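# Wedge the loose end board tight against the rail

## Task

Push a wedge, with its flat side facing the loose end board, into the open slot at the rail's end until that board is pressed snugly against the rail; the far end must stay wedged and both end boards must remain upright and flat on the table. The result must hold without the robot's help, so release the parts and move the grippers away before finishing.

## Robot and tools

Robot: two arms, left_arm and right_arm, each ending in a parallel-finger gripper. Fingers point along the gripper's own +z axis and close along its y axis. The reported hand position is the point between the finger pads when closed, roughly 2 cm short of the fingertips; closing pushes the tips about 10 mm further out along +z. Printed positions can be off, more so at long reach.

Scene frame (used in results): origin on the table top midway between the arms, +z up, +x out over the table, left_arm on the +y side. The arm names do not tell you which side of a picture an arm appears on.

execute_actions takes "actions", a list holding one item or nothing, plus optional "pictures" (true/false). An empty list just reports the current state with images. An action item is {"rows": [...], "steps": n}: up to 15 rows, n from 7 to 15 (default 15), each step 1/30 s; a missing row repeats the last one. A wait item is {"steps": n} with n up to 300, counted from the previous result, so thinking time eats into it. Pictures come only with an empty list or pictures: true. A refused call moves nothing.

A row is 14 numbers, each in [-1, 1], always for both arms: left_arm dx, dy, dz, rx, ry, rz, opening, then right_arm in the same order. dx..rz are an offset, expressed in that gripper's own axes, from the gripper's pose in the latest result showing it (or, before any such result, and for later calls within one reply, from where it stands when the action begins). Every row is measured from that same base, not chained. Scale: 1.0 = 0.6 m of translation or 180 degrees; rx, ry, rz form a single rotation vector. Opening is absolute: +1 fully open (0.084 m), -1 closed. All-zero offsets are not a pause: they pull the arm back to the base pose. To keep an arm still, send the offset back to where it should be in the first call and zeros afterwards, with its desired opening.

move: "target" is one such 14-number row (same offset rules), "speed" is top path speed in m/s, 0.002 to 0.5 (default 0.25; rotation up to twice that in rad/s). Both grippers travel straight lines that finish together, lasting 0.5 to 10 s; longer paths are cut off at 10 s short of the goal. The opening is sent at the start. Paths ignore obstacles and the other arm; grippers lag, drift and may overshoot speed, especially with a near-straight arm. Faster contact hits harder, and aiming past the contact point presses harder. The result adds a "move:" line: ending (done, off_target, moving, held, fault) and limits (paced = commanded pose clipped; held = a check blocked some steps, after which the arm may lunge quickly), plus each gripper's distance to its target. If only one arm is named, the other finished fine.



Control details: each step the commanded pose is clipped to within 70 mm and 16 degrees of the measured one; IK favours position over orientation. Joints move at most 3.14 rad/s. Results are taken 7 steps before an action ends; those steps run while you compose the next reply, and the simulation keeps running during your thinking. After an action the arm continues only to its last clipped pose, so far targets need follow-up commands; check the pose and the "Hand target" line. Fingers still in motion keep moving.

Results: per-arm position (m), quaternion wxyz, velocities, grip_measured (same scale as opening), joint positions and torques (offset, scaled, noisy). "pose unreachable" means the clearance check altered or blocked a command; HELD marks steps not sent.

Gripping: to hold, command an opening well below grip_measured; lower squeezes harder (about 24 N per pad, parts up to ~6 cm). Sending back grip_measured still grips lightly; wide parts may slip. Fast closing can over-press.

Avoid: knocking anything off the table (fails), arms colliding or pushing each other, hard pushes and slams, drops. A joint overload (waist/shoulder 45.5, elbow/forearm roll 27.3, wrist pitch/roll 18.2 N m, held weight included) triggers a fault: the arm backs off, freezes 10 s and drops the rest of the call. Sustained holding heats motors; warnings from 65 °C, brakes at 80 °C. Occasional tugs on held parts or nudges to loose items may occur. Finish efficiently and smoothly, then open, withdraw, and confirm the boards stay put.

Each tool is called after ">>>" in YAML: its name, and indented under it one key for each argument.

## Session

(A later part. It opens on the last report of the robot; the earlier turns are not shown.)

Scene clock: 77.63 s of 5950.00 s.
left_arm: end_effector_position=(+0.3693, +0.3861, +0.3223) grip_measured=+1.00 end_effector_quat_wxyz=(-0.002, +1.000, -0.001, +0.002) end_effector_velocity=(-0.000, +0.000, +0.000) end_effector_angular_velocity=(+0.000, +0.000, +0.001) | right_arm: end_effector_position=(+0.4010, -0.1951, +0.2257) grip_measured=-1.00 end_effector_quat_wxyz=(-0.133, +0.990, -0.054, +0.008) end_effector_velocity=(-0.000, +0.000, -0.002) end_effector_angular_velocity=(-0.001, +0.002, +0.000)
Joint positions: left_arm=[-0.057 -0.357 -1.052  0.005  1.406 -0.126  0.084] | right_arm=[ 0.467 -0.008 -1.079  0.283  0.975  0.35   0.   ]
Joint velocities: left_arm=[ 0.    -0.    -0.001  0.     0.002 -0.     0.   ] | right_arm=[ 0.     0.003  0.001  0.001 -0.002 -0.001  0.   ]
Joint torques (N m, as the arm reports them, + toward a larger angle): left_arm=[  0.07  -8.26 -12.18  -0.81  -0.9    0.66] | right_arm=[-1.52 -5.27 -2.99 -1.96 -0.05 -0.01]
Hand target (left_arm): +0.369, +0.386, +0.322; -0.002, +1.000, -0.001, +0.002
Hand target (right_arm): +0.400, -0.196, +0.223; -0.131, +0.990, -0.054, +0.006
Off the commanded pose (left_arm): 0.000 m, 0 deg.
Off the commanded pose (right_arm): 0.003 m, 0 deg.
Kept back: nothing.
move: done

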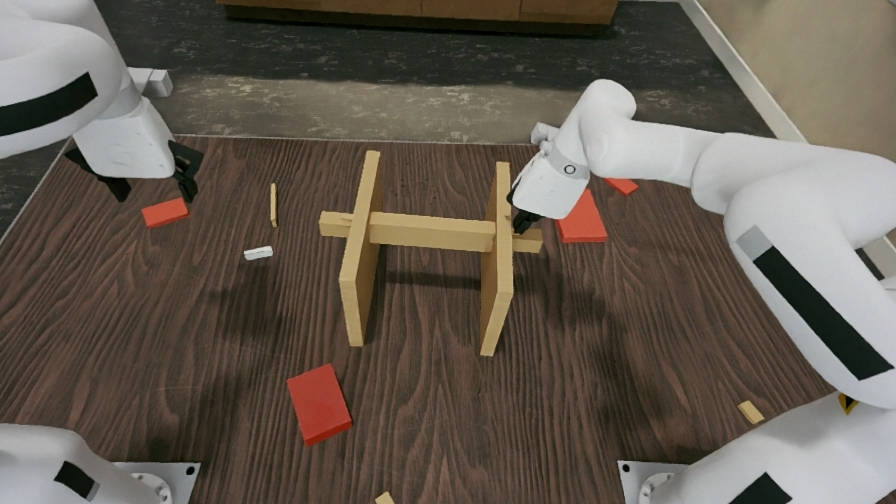

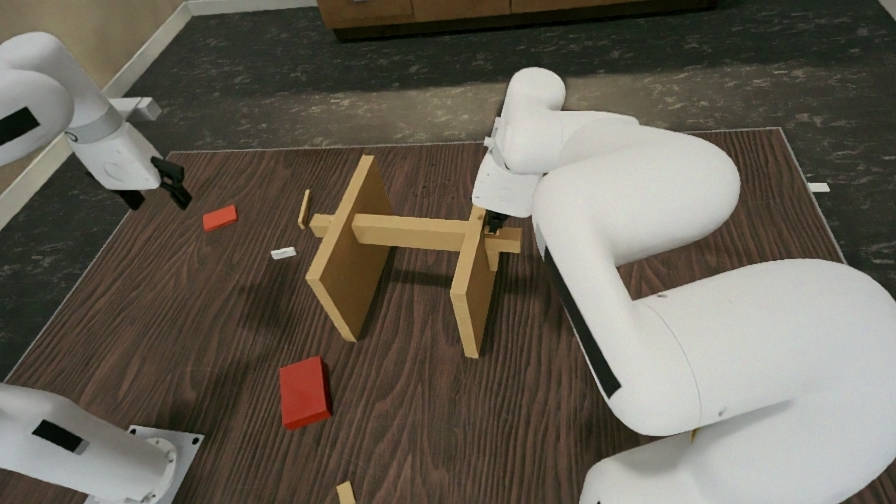

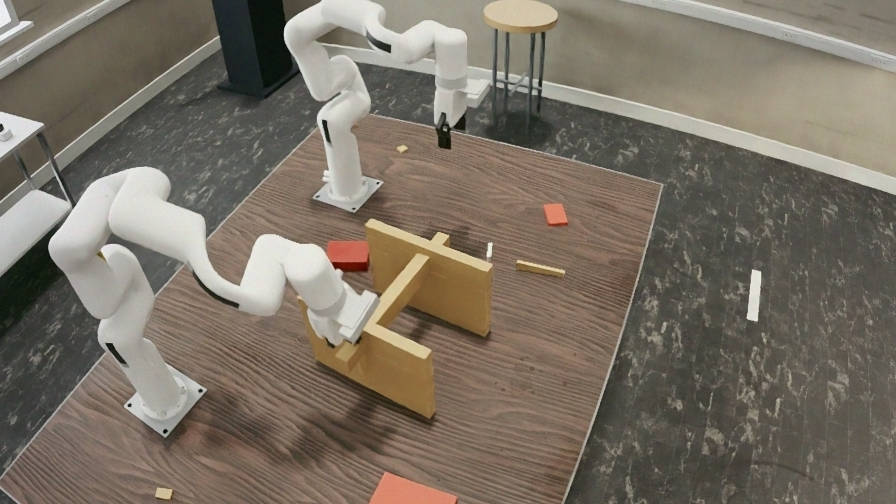

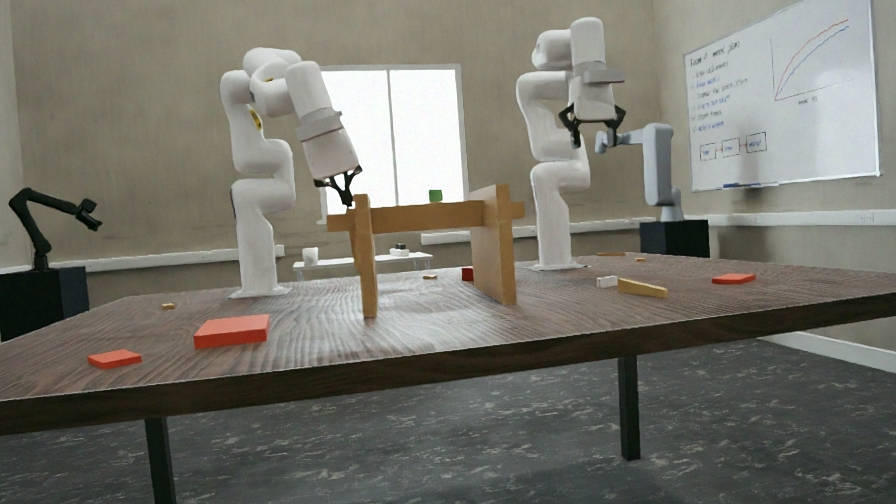

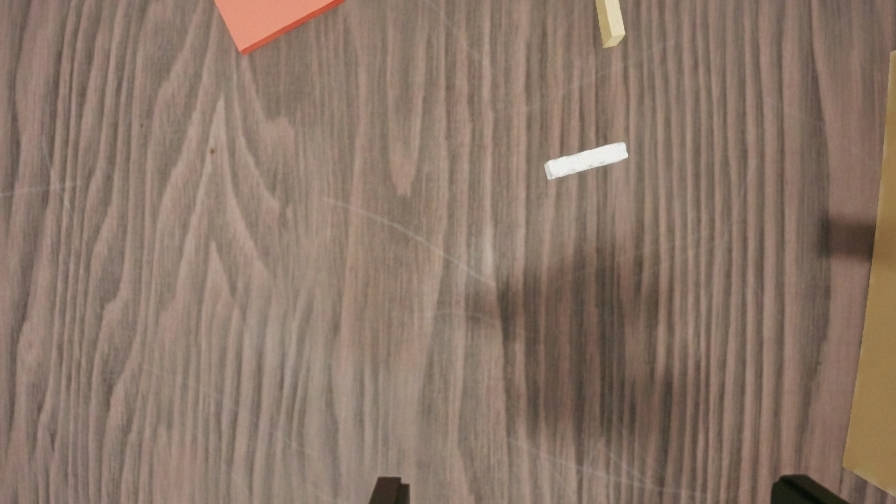

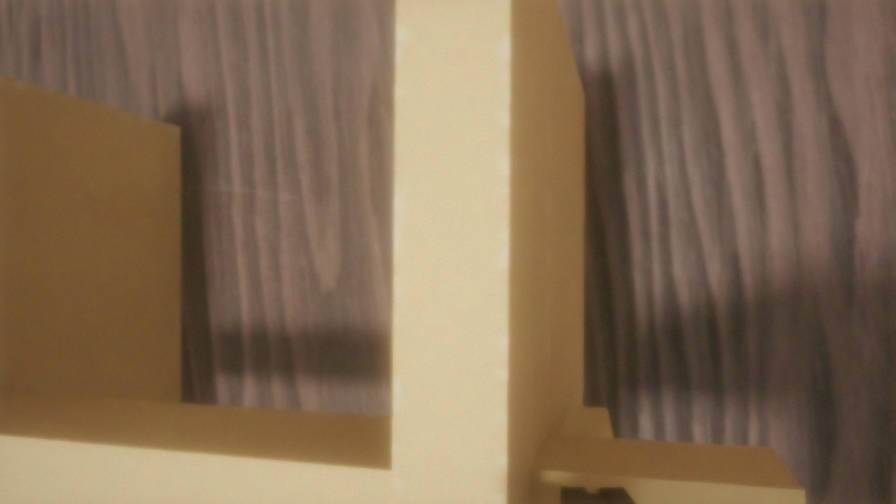

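>>> move:
  target: [0,0,0,0,0,0,1,0,0.0025,0.0065,0,0,0,-1]
  speed: 0.008

>>> move:
  target: [0,0,0,0,0,0,1,0,-0.01,-0.1,0,0,0,-1]
  speed: 0.1

>>> move:
  target: [0,0,0,0,0,0,1,-0.1,0.25,-0.15,0,0,0,1]
  speed: 0.3

>>> zoom_image:
  camera: "cam_head_left"
  region: [300,140,570,370]

>>> zoom_image:
  camera: "cam_low"
  region: [310,160,550,330]

Scene clock: 78.77 s of 5950.00 s.
left_arm: end_effector_position=(+0.3693, +0.3861, +0.3223) grip_measured=+1.00 end_effector_quat_wxyz=(-0.002, +1.000, -0.001, +0.002) end_effector_velocity=(+0.000, -0.000, +0.001) end_effector_angular_velocity=(-0.000, -0.003, -0.001) | right_arm: end_effector_position=(+0.4018, -0.1951, +0.2248) grip_measured=-1.00 end_effector_quat_wxyz=(-0.134, +0.989, -0.053, +0.011) end_effector_velocity=(-0.000, +0.000, -0.000) end_effector_angular_velocity=(+0.000, -0.002, +0.001)
Joint positions: left_arm=[-0.057 -0.357 -1.052  0.005  1.406 -0.126  0.084] | right_arm=[ 0.466 -0.009 -1.073  0.285  0.965  0.346  0.   ]
Joint velocities: left_arm=[-0.    -0.001 -0.    -0.    -0.002  0.    -0.   ] | right_arm=[ 0.001 -0.001  0.003  0.    -0.003 -0.001  0.   ]
Joint torques (N m, as the arm reports them, + toward a larger angle): left_arm=[ -0.08  -8.93 -12.2   -0.75  -0.88   0.86] | right_arm=[-2.56 -1.5  -2.27 -2.05 -1.41 -0.14]
Hand target (left_arm): +0.369, +0.386, +0.322; -0.002, +1.000, -0.001, +0.002
Hand target (right_arm): +0.401, -0.196, +0.222; -0.133, +0.990, -0.054, +0.008
Off the commanded pose (left_arm): 0.000 m, 0 deg.
Off the commanded pose (right_arm): 0.003 m, 0 deg.
Kept back: nothing.
move: done

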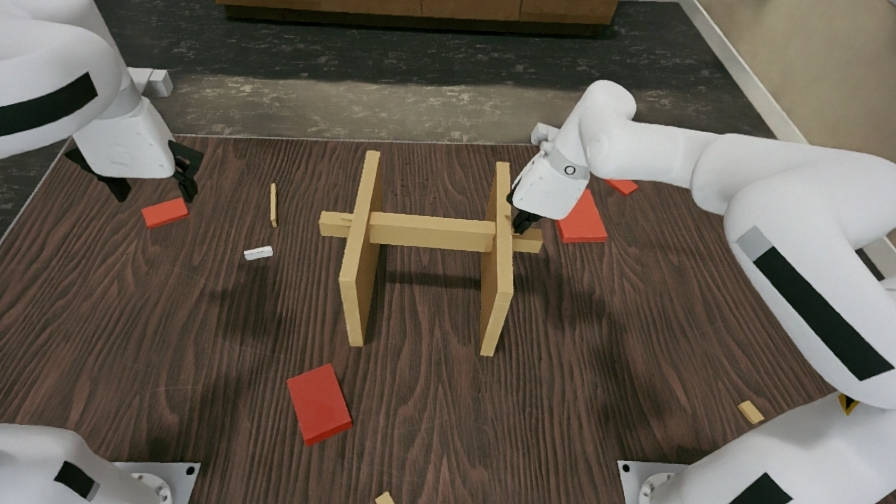

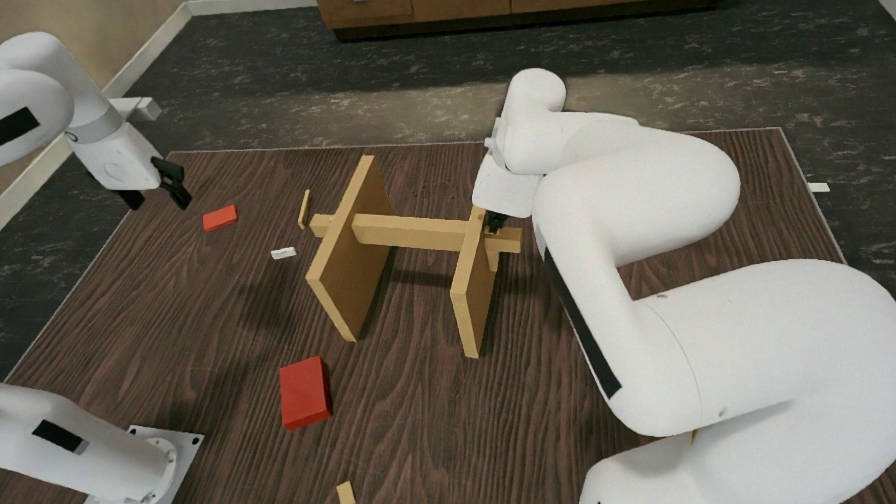

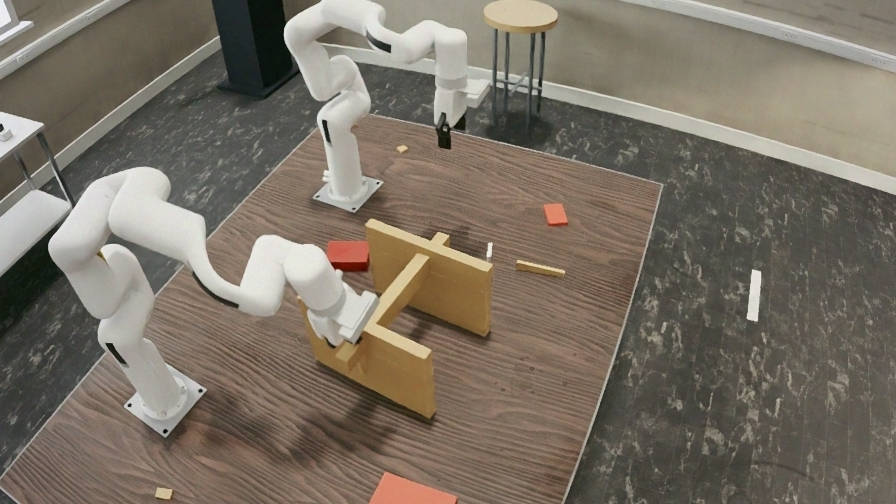

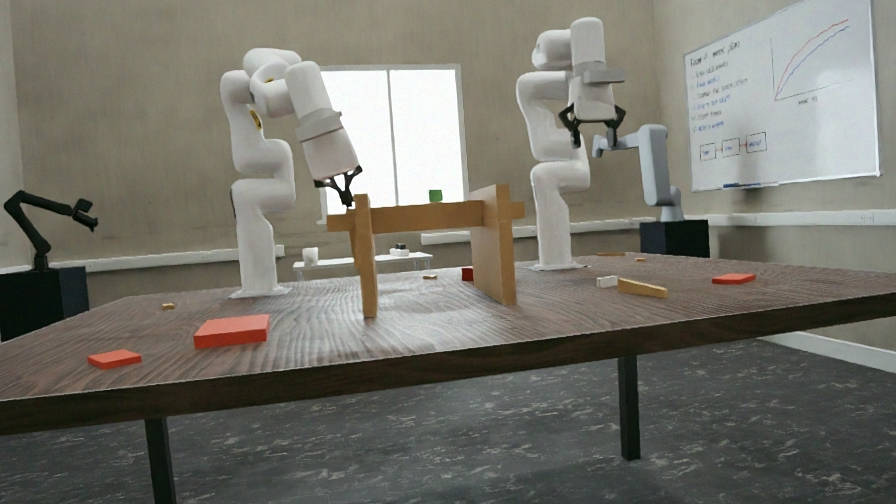

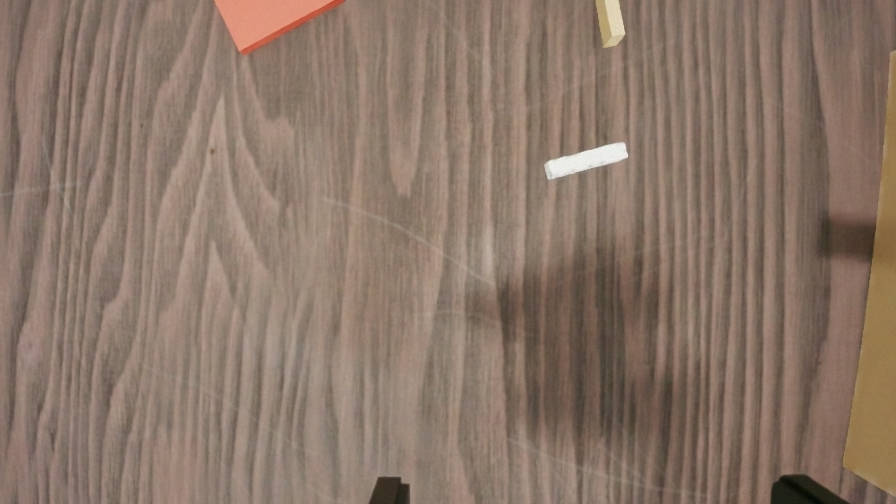

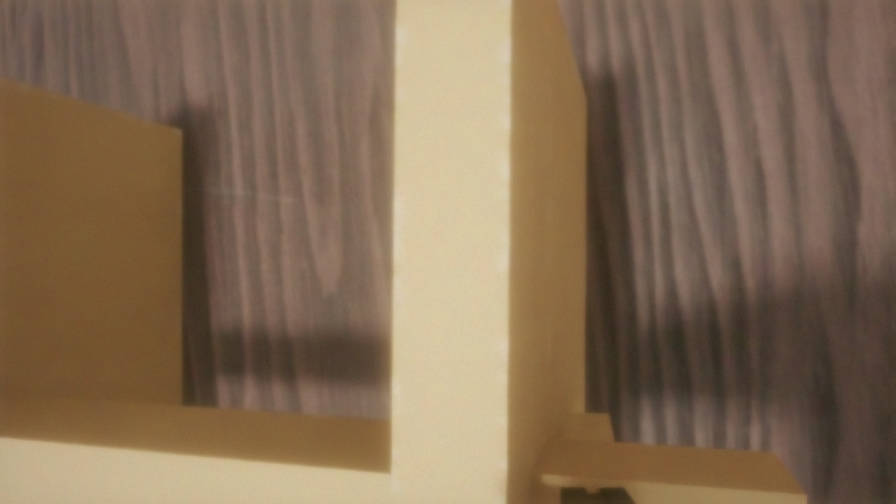

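Scene clock: 79.70 s of 5950.00 s.
left_arm: end_effector_position=(+0.3693, +0.3861, +0.3223) grip_measured=+1.00 end_effector_quat_wxyz=(-0.002, +1.000, -0.001, +0.002) end_effector_velocity=(+0.001, -0.000, +0.001) end_effector_angular_velocity=(-0.000, -0.002, -0.001) | right_arm: end_effector_position=(+0.4000, -0.2052, +0.2834) grip_measured=-1.00 end_effector_quat_wxyz=(-0.134, +0.990, -0.053, +0.010) end_effector_velocity=(-0.001, +0.000, -0.000) end_effector_angular_velocity=(-0.001, +0.004, +0.001)
Joint positions: left_arm=[-0.057 -0.357 -1.052  0.005  1.406 -0.126  0.084] | right_arm=[ 0.439 -0.064 -1.181  0.263  1.129  0.369  0.   ]
Joint velocities: left_arm=[-0.     0.    -0.001 -0.    -0.001  0.001 -0.   ] | right_arm=[ 0.     0.001 -0.002 -0.     0.004  0.     0.   ]
Joint torques (N m, as the arm reports them, + toward a larger angle): left_arm=[ -0.08  -8.25 -12.24  -0.78  -0.75   0.97] | right_arm=[  1.61 -17.36 -12.14   1.16  -0.68  -0.17]
Hand target (left_arm): +0.369, +0.386, +0.322; -0.002, +1.000, -0.001, +0.002
Hand target (right_arm): +0.400, -0.205, +0.284; -0.134, +0.989, -0.053, +0.011
Off the commanded pose (left_arm): 0.000 m, 0 deg.
Off the commanded pose (right_arm): 0.001 m, 0 deg.
Kept back: nothing.
move: done

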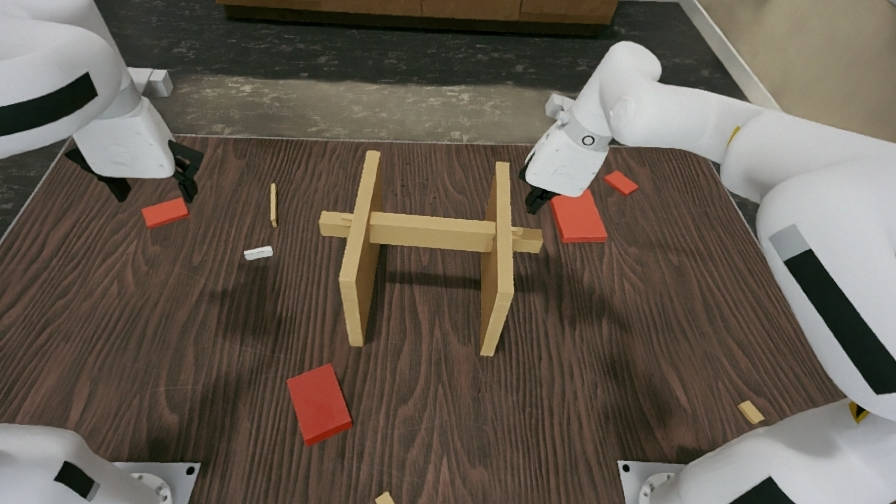

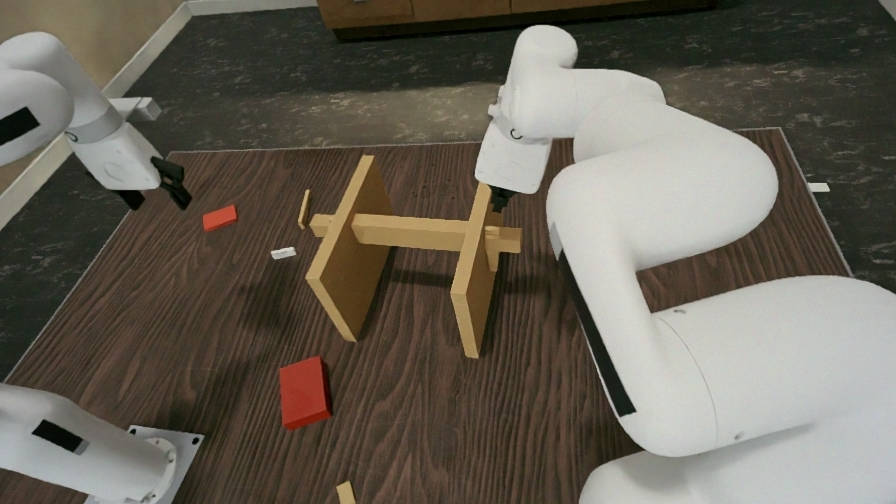

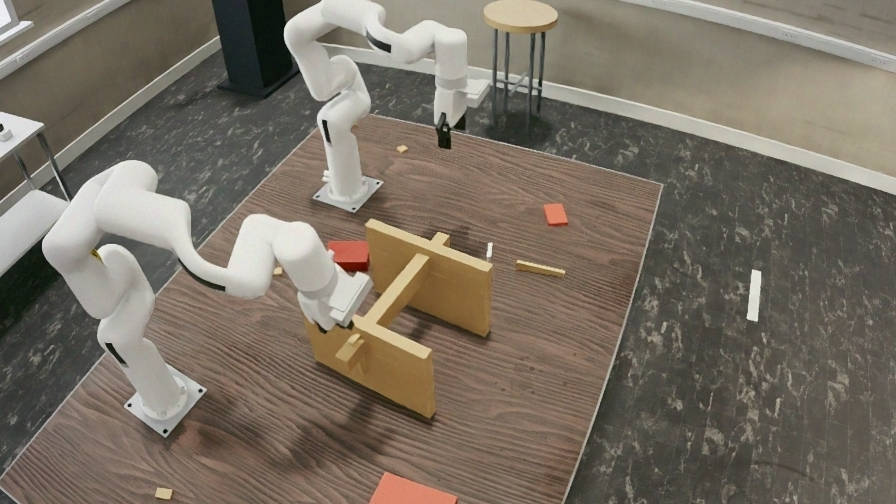

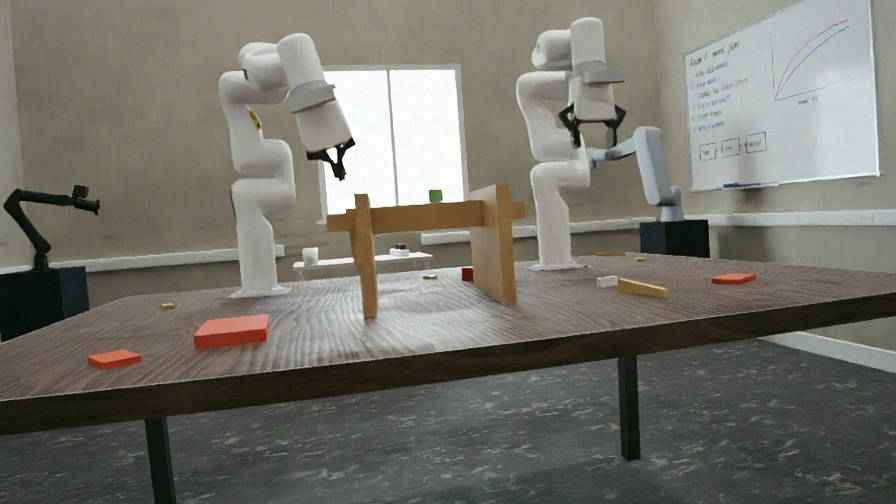

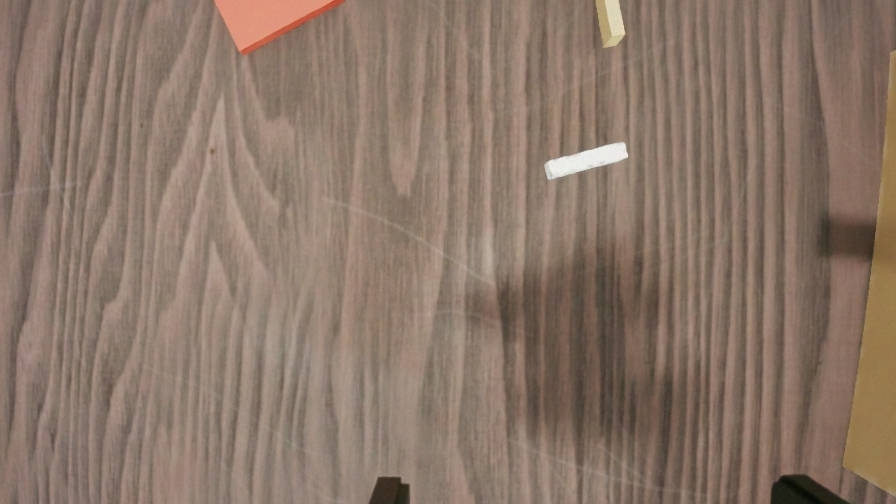

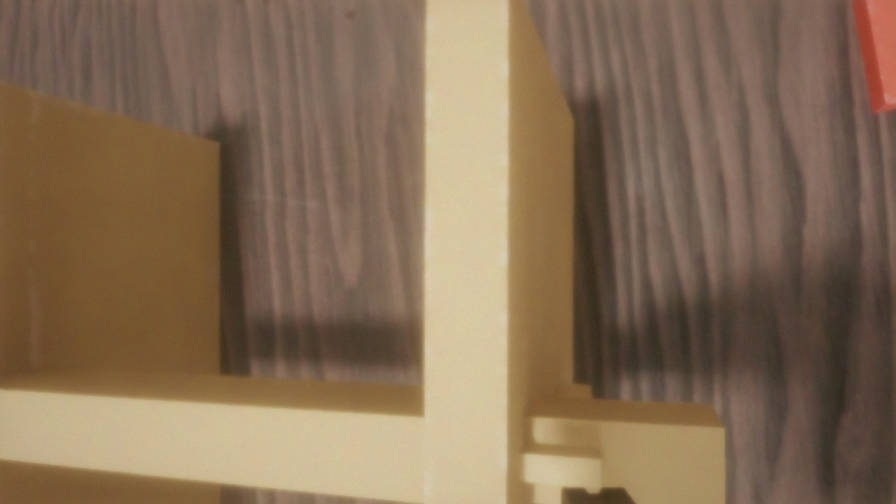

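Scene clock: 80.80 s of 5950.00 s.
left_arm: end_effector_position=(+0.3693, +0.3861, +0.3223) grip_measured=+1.00 end_effector_quat_wxyz=(-0.002, +1.000, -0.001, +0.002) end_effector_velocity=(-0.000, +0.000, -0.001) end_effector_angular_velocity=(+0.001, +0.003, -0.000) | right_arm: end_effector_position=(+0.3215, -0.3655, +0.3293) grip_measured=+1.00 end_effector_quat_wxyz=(-0.134, +0.990, -0.053, +0.010) end_effector_velocity=(+0.000, -0.002, +0.003) end_effector_angular_velocity=(+0.000, -0.007, -0.002)
Joint positions: left_arm=[-0.057 -0.357 -1.052  0.005  1.406 -0.126  0.084] | right_arm=[ 0.073 -0.436 -0.978  0.272  1.387  0.055  0.084]
Joint velocities: left_arm=[ 0.     0.002  0.     0.     0.001  0.    -0.   ] | right_arm=[-0.005 -0.005 -0.003  0.     0.002 -0.003 -0.   ]
Joint torques (N m, as the arm reports them, + toward a larger angle): left_arm=[ -0.08  -8.71 -12.16  -0.7   -0.63   0.98] | right_arm=[  2.25 -10.21 -11.64   1.48  -0.72   0.19]
Hand target (left_arm): +0.369, +0.386, +0.322; -0.002, +1.000, -0.001, +0.002
Hand target (right_arm): +0.321, -0.366, +0.330; -0.134, +0.990, -0.053, +0.010
Off the commanded pose (left_arm): 0.000 m, 0 deg.
Off the commanded pose (right_arm): 0.001 m, 0 deg.
Kept back: nothing.
move: done

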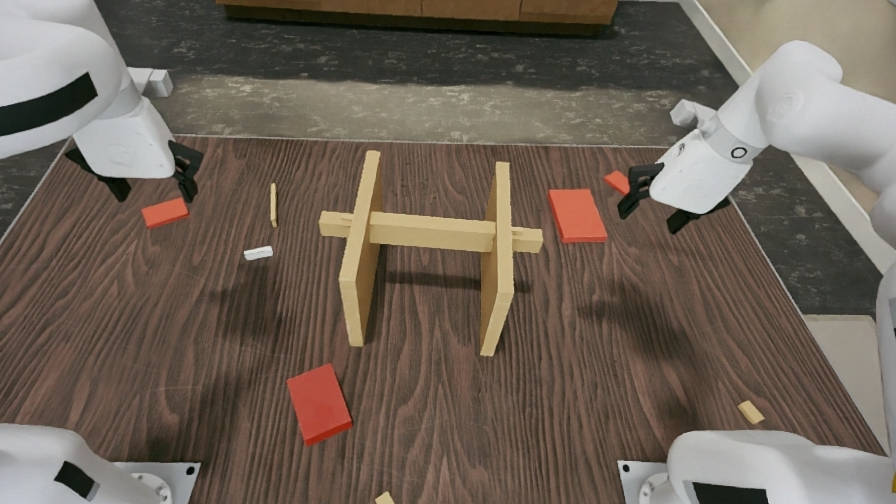

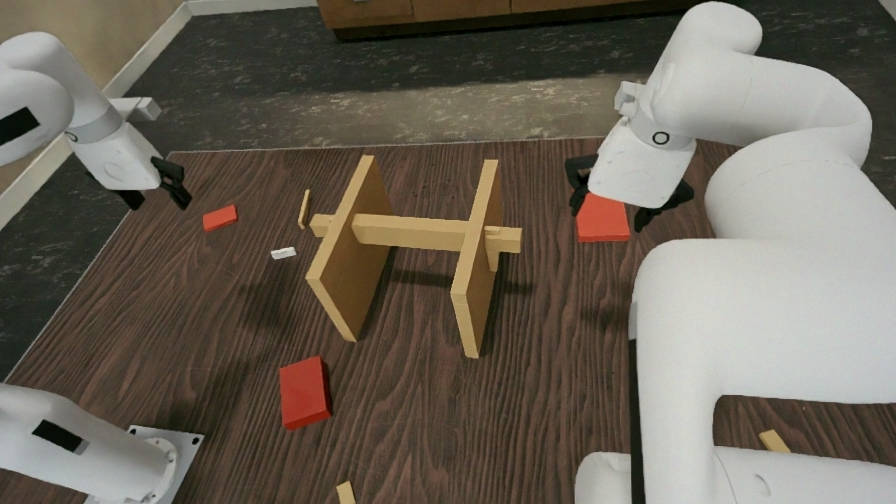

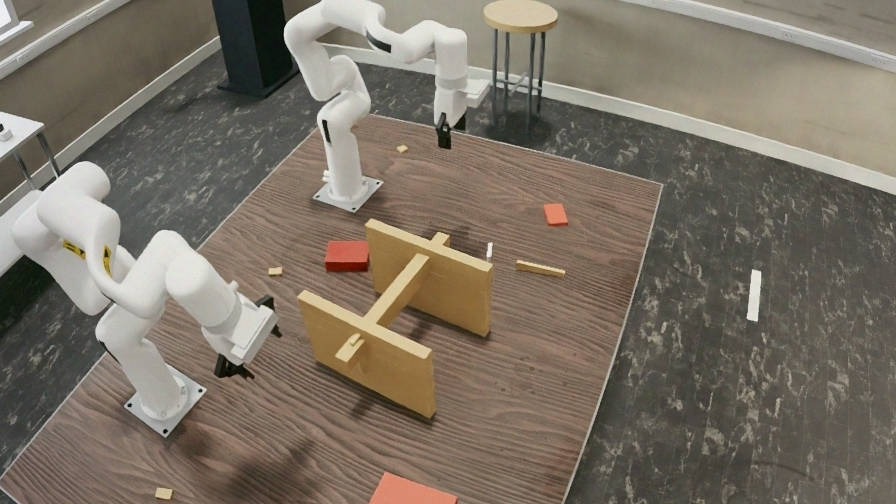

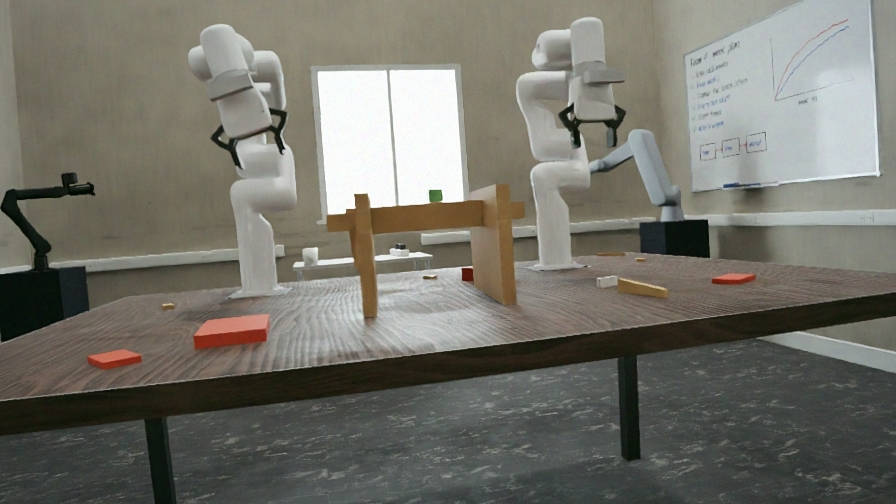

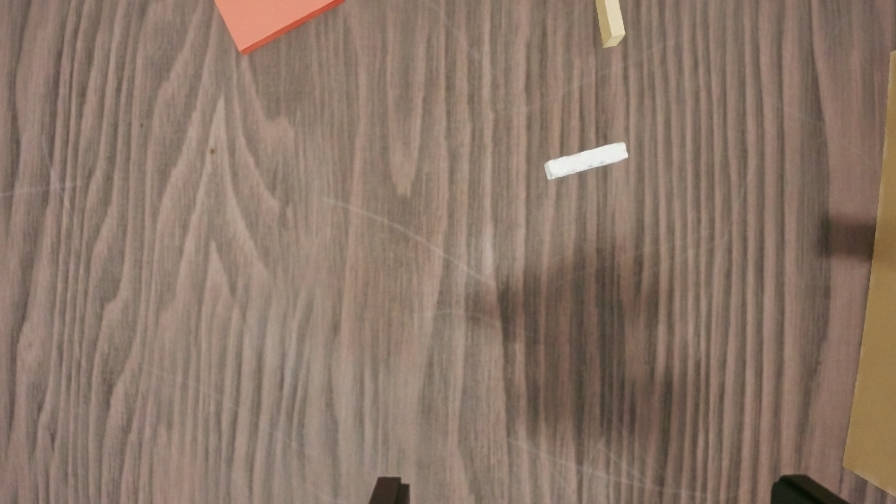

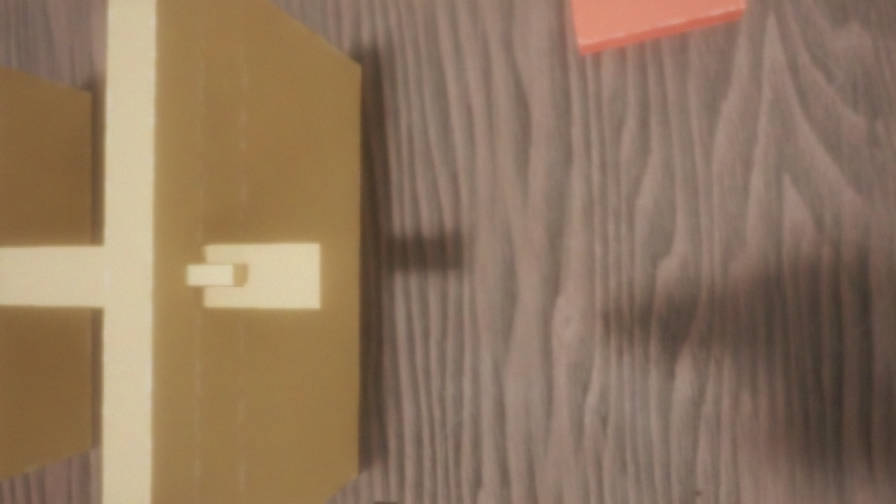

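Region (300, 140, 570, 370) of cam_head_left's 896x504 image, scaled by 1.867, with more detail than that image has; it fills the top 429 rows of this view, and the rest is white.

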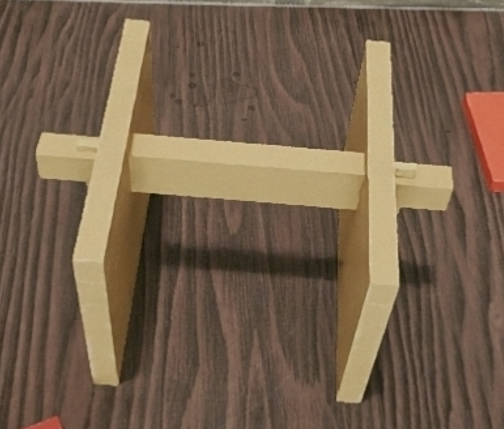

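Region (310, 160, 550, 330) of cam_low's 896x504 image, scaled by 2.100, with more detail than that image has; it fills the top 357 rows of this view, and the rest is white.

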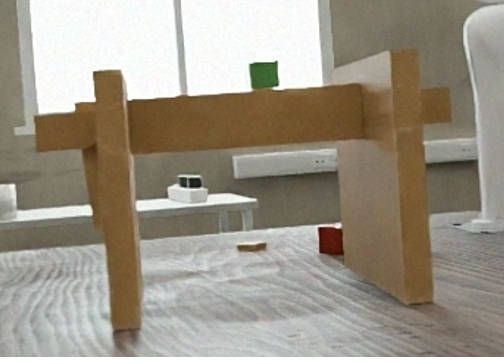

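>>> zoom_image:
  camera: "cam_head_left"
  region: [460,190,550,280]

>>> zoom_image:
  camera: "cam_low"
  region: [320,180,410,270]

>>> zoom_image:
  camera: "cam_head_right"
  region: [300,190,400,290]

Region (460, 190, 550, 280) of cam_head_left's 896x504 image, scaled by 5.600, with more detail than that image has.

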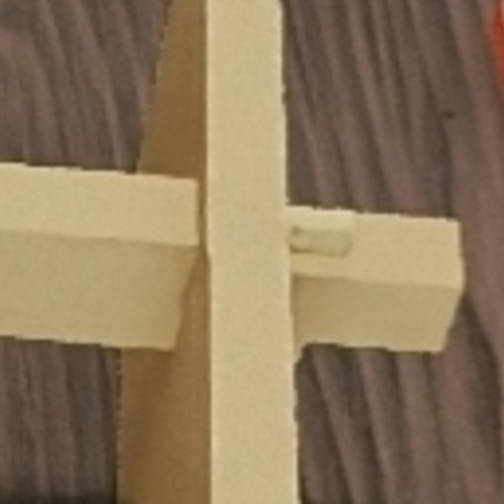

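Region (320, 180, 410, 270) of cam_low's 896x504 image, scaled by 5.600, with more detail than that image has.

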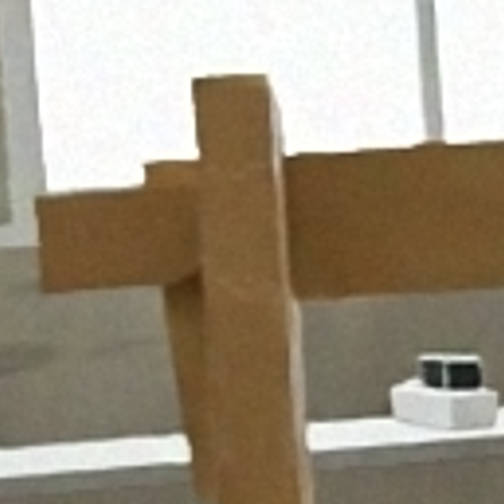

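Region (300, 190, 400, 290) of cam_head_right's 896x504 image, scaled by 5.040, with more detail than that image has.

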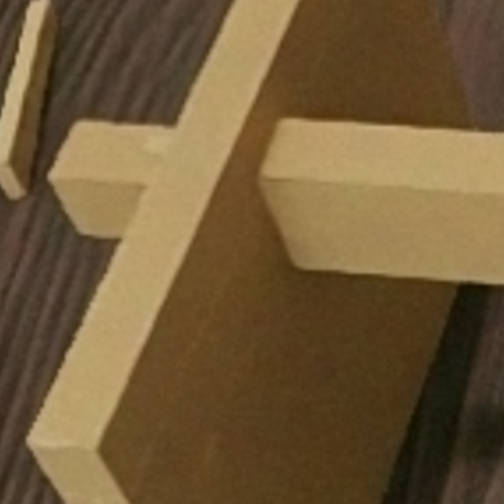

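>>> finished_scene:
  scene: 1

The scene is finished: the task was done.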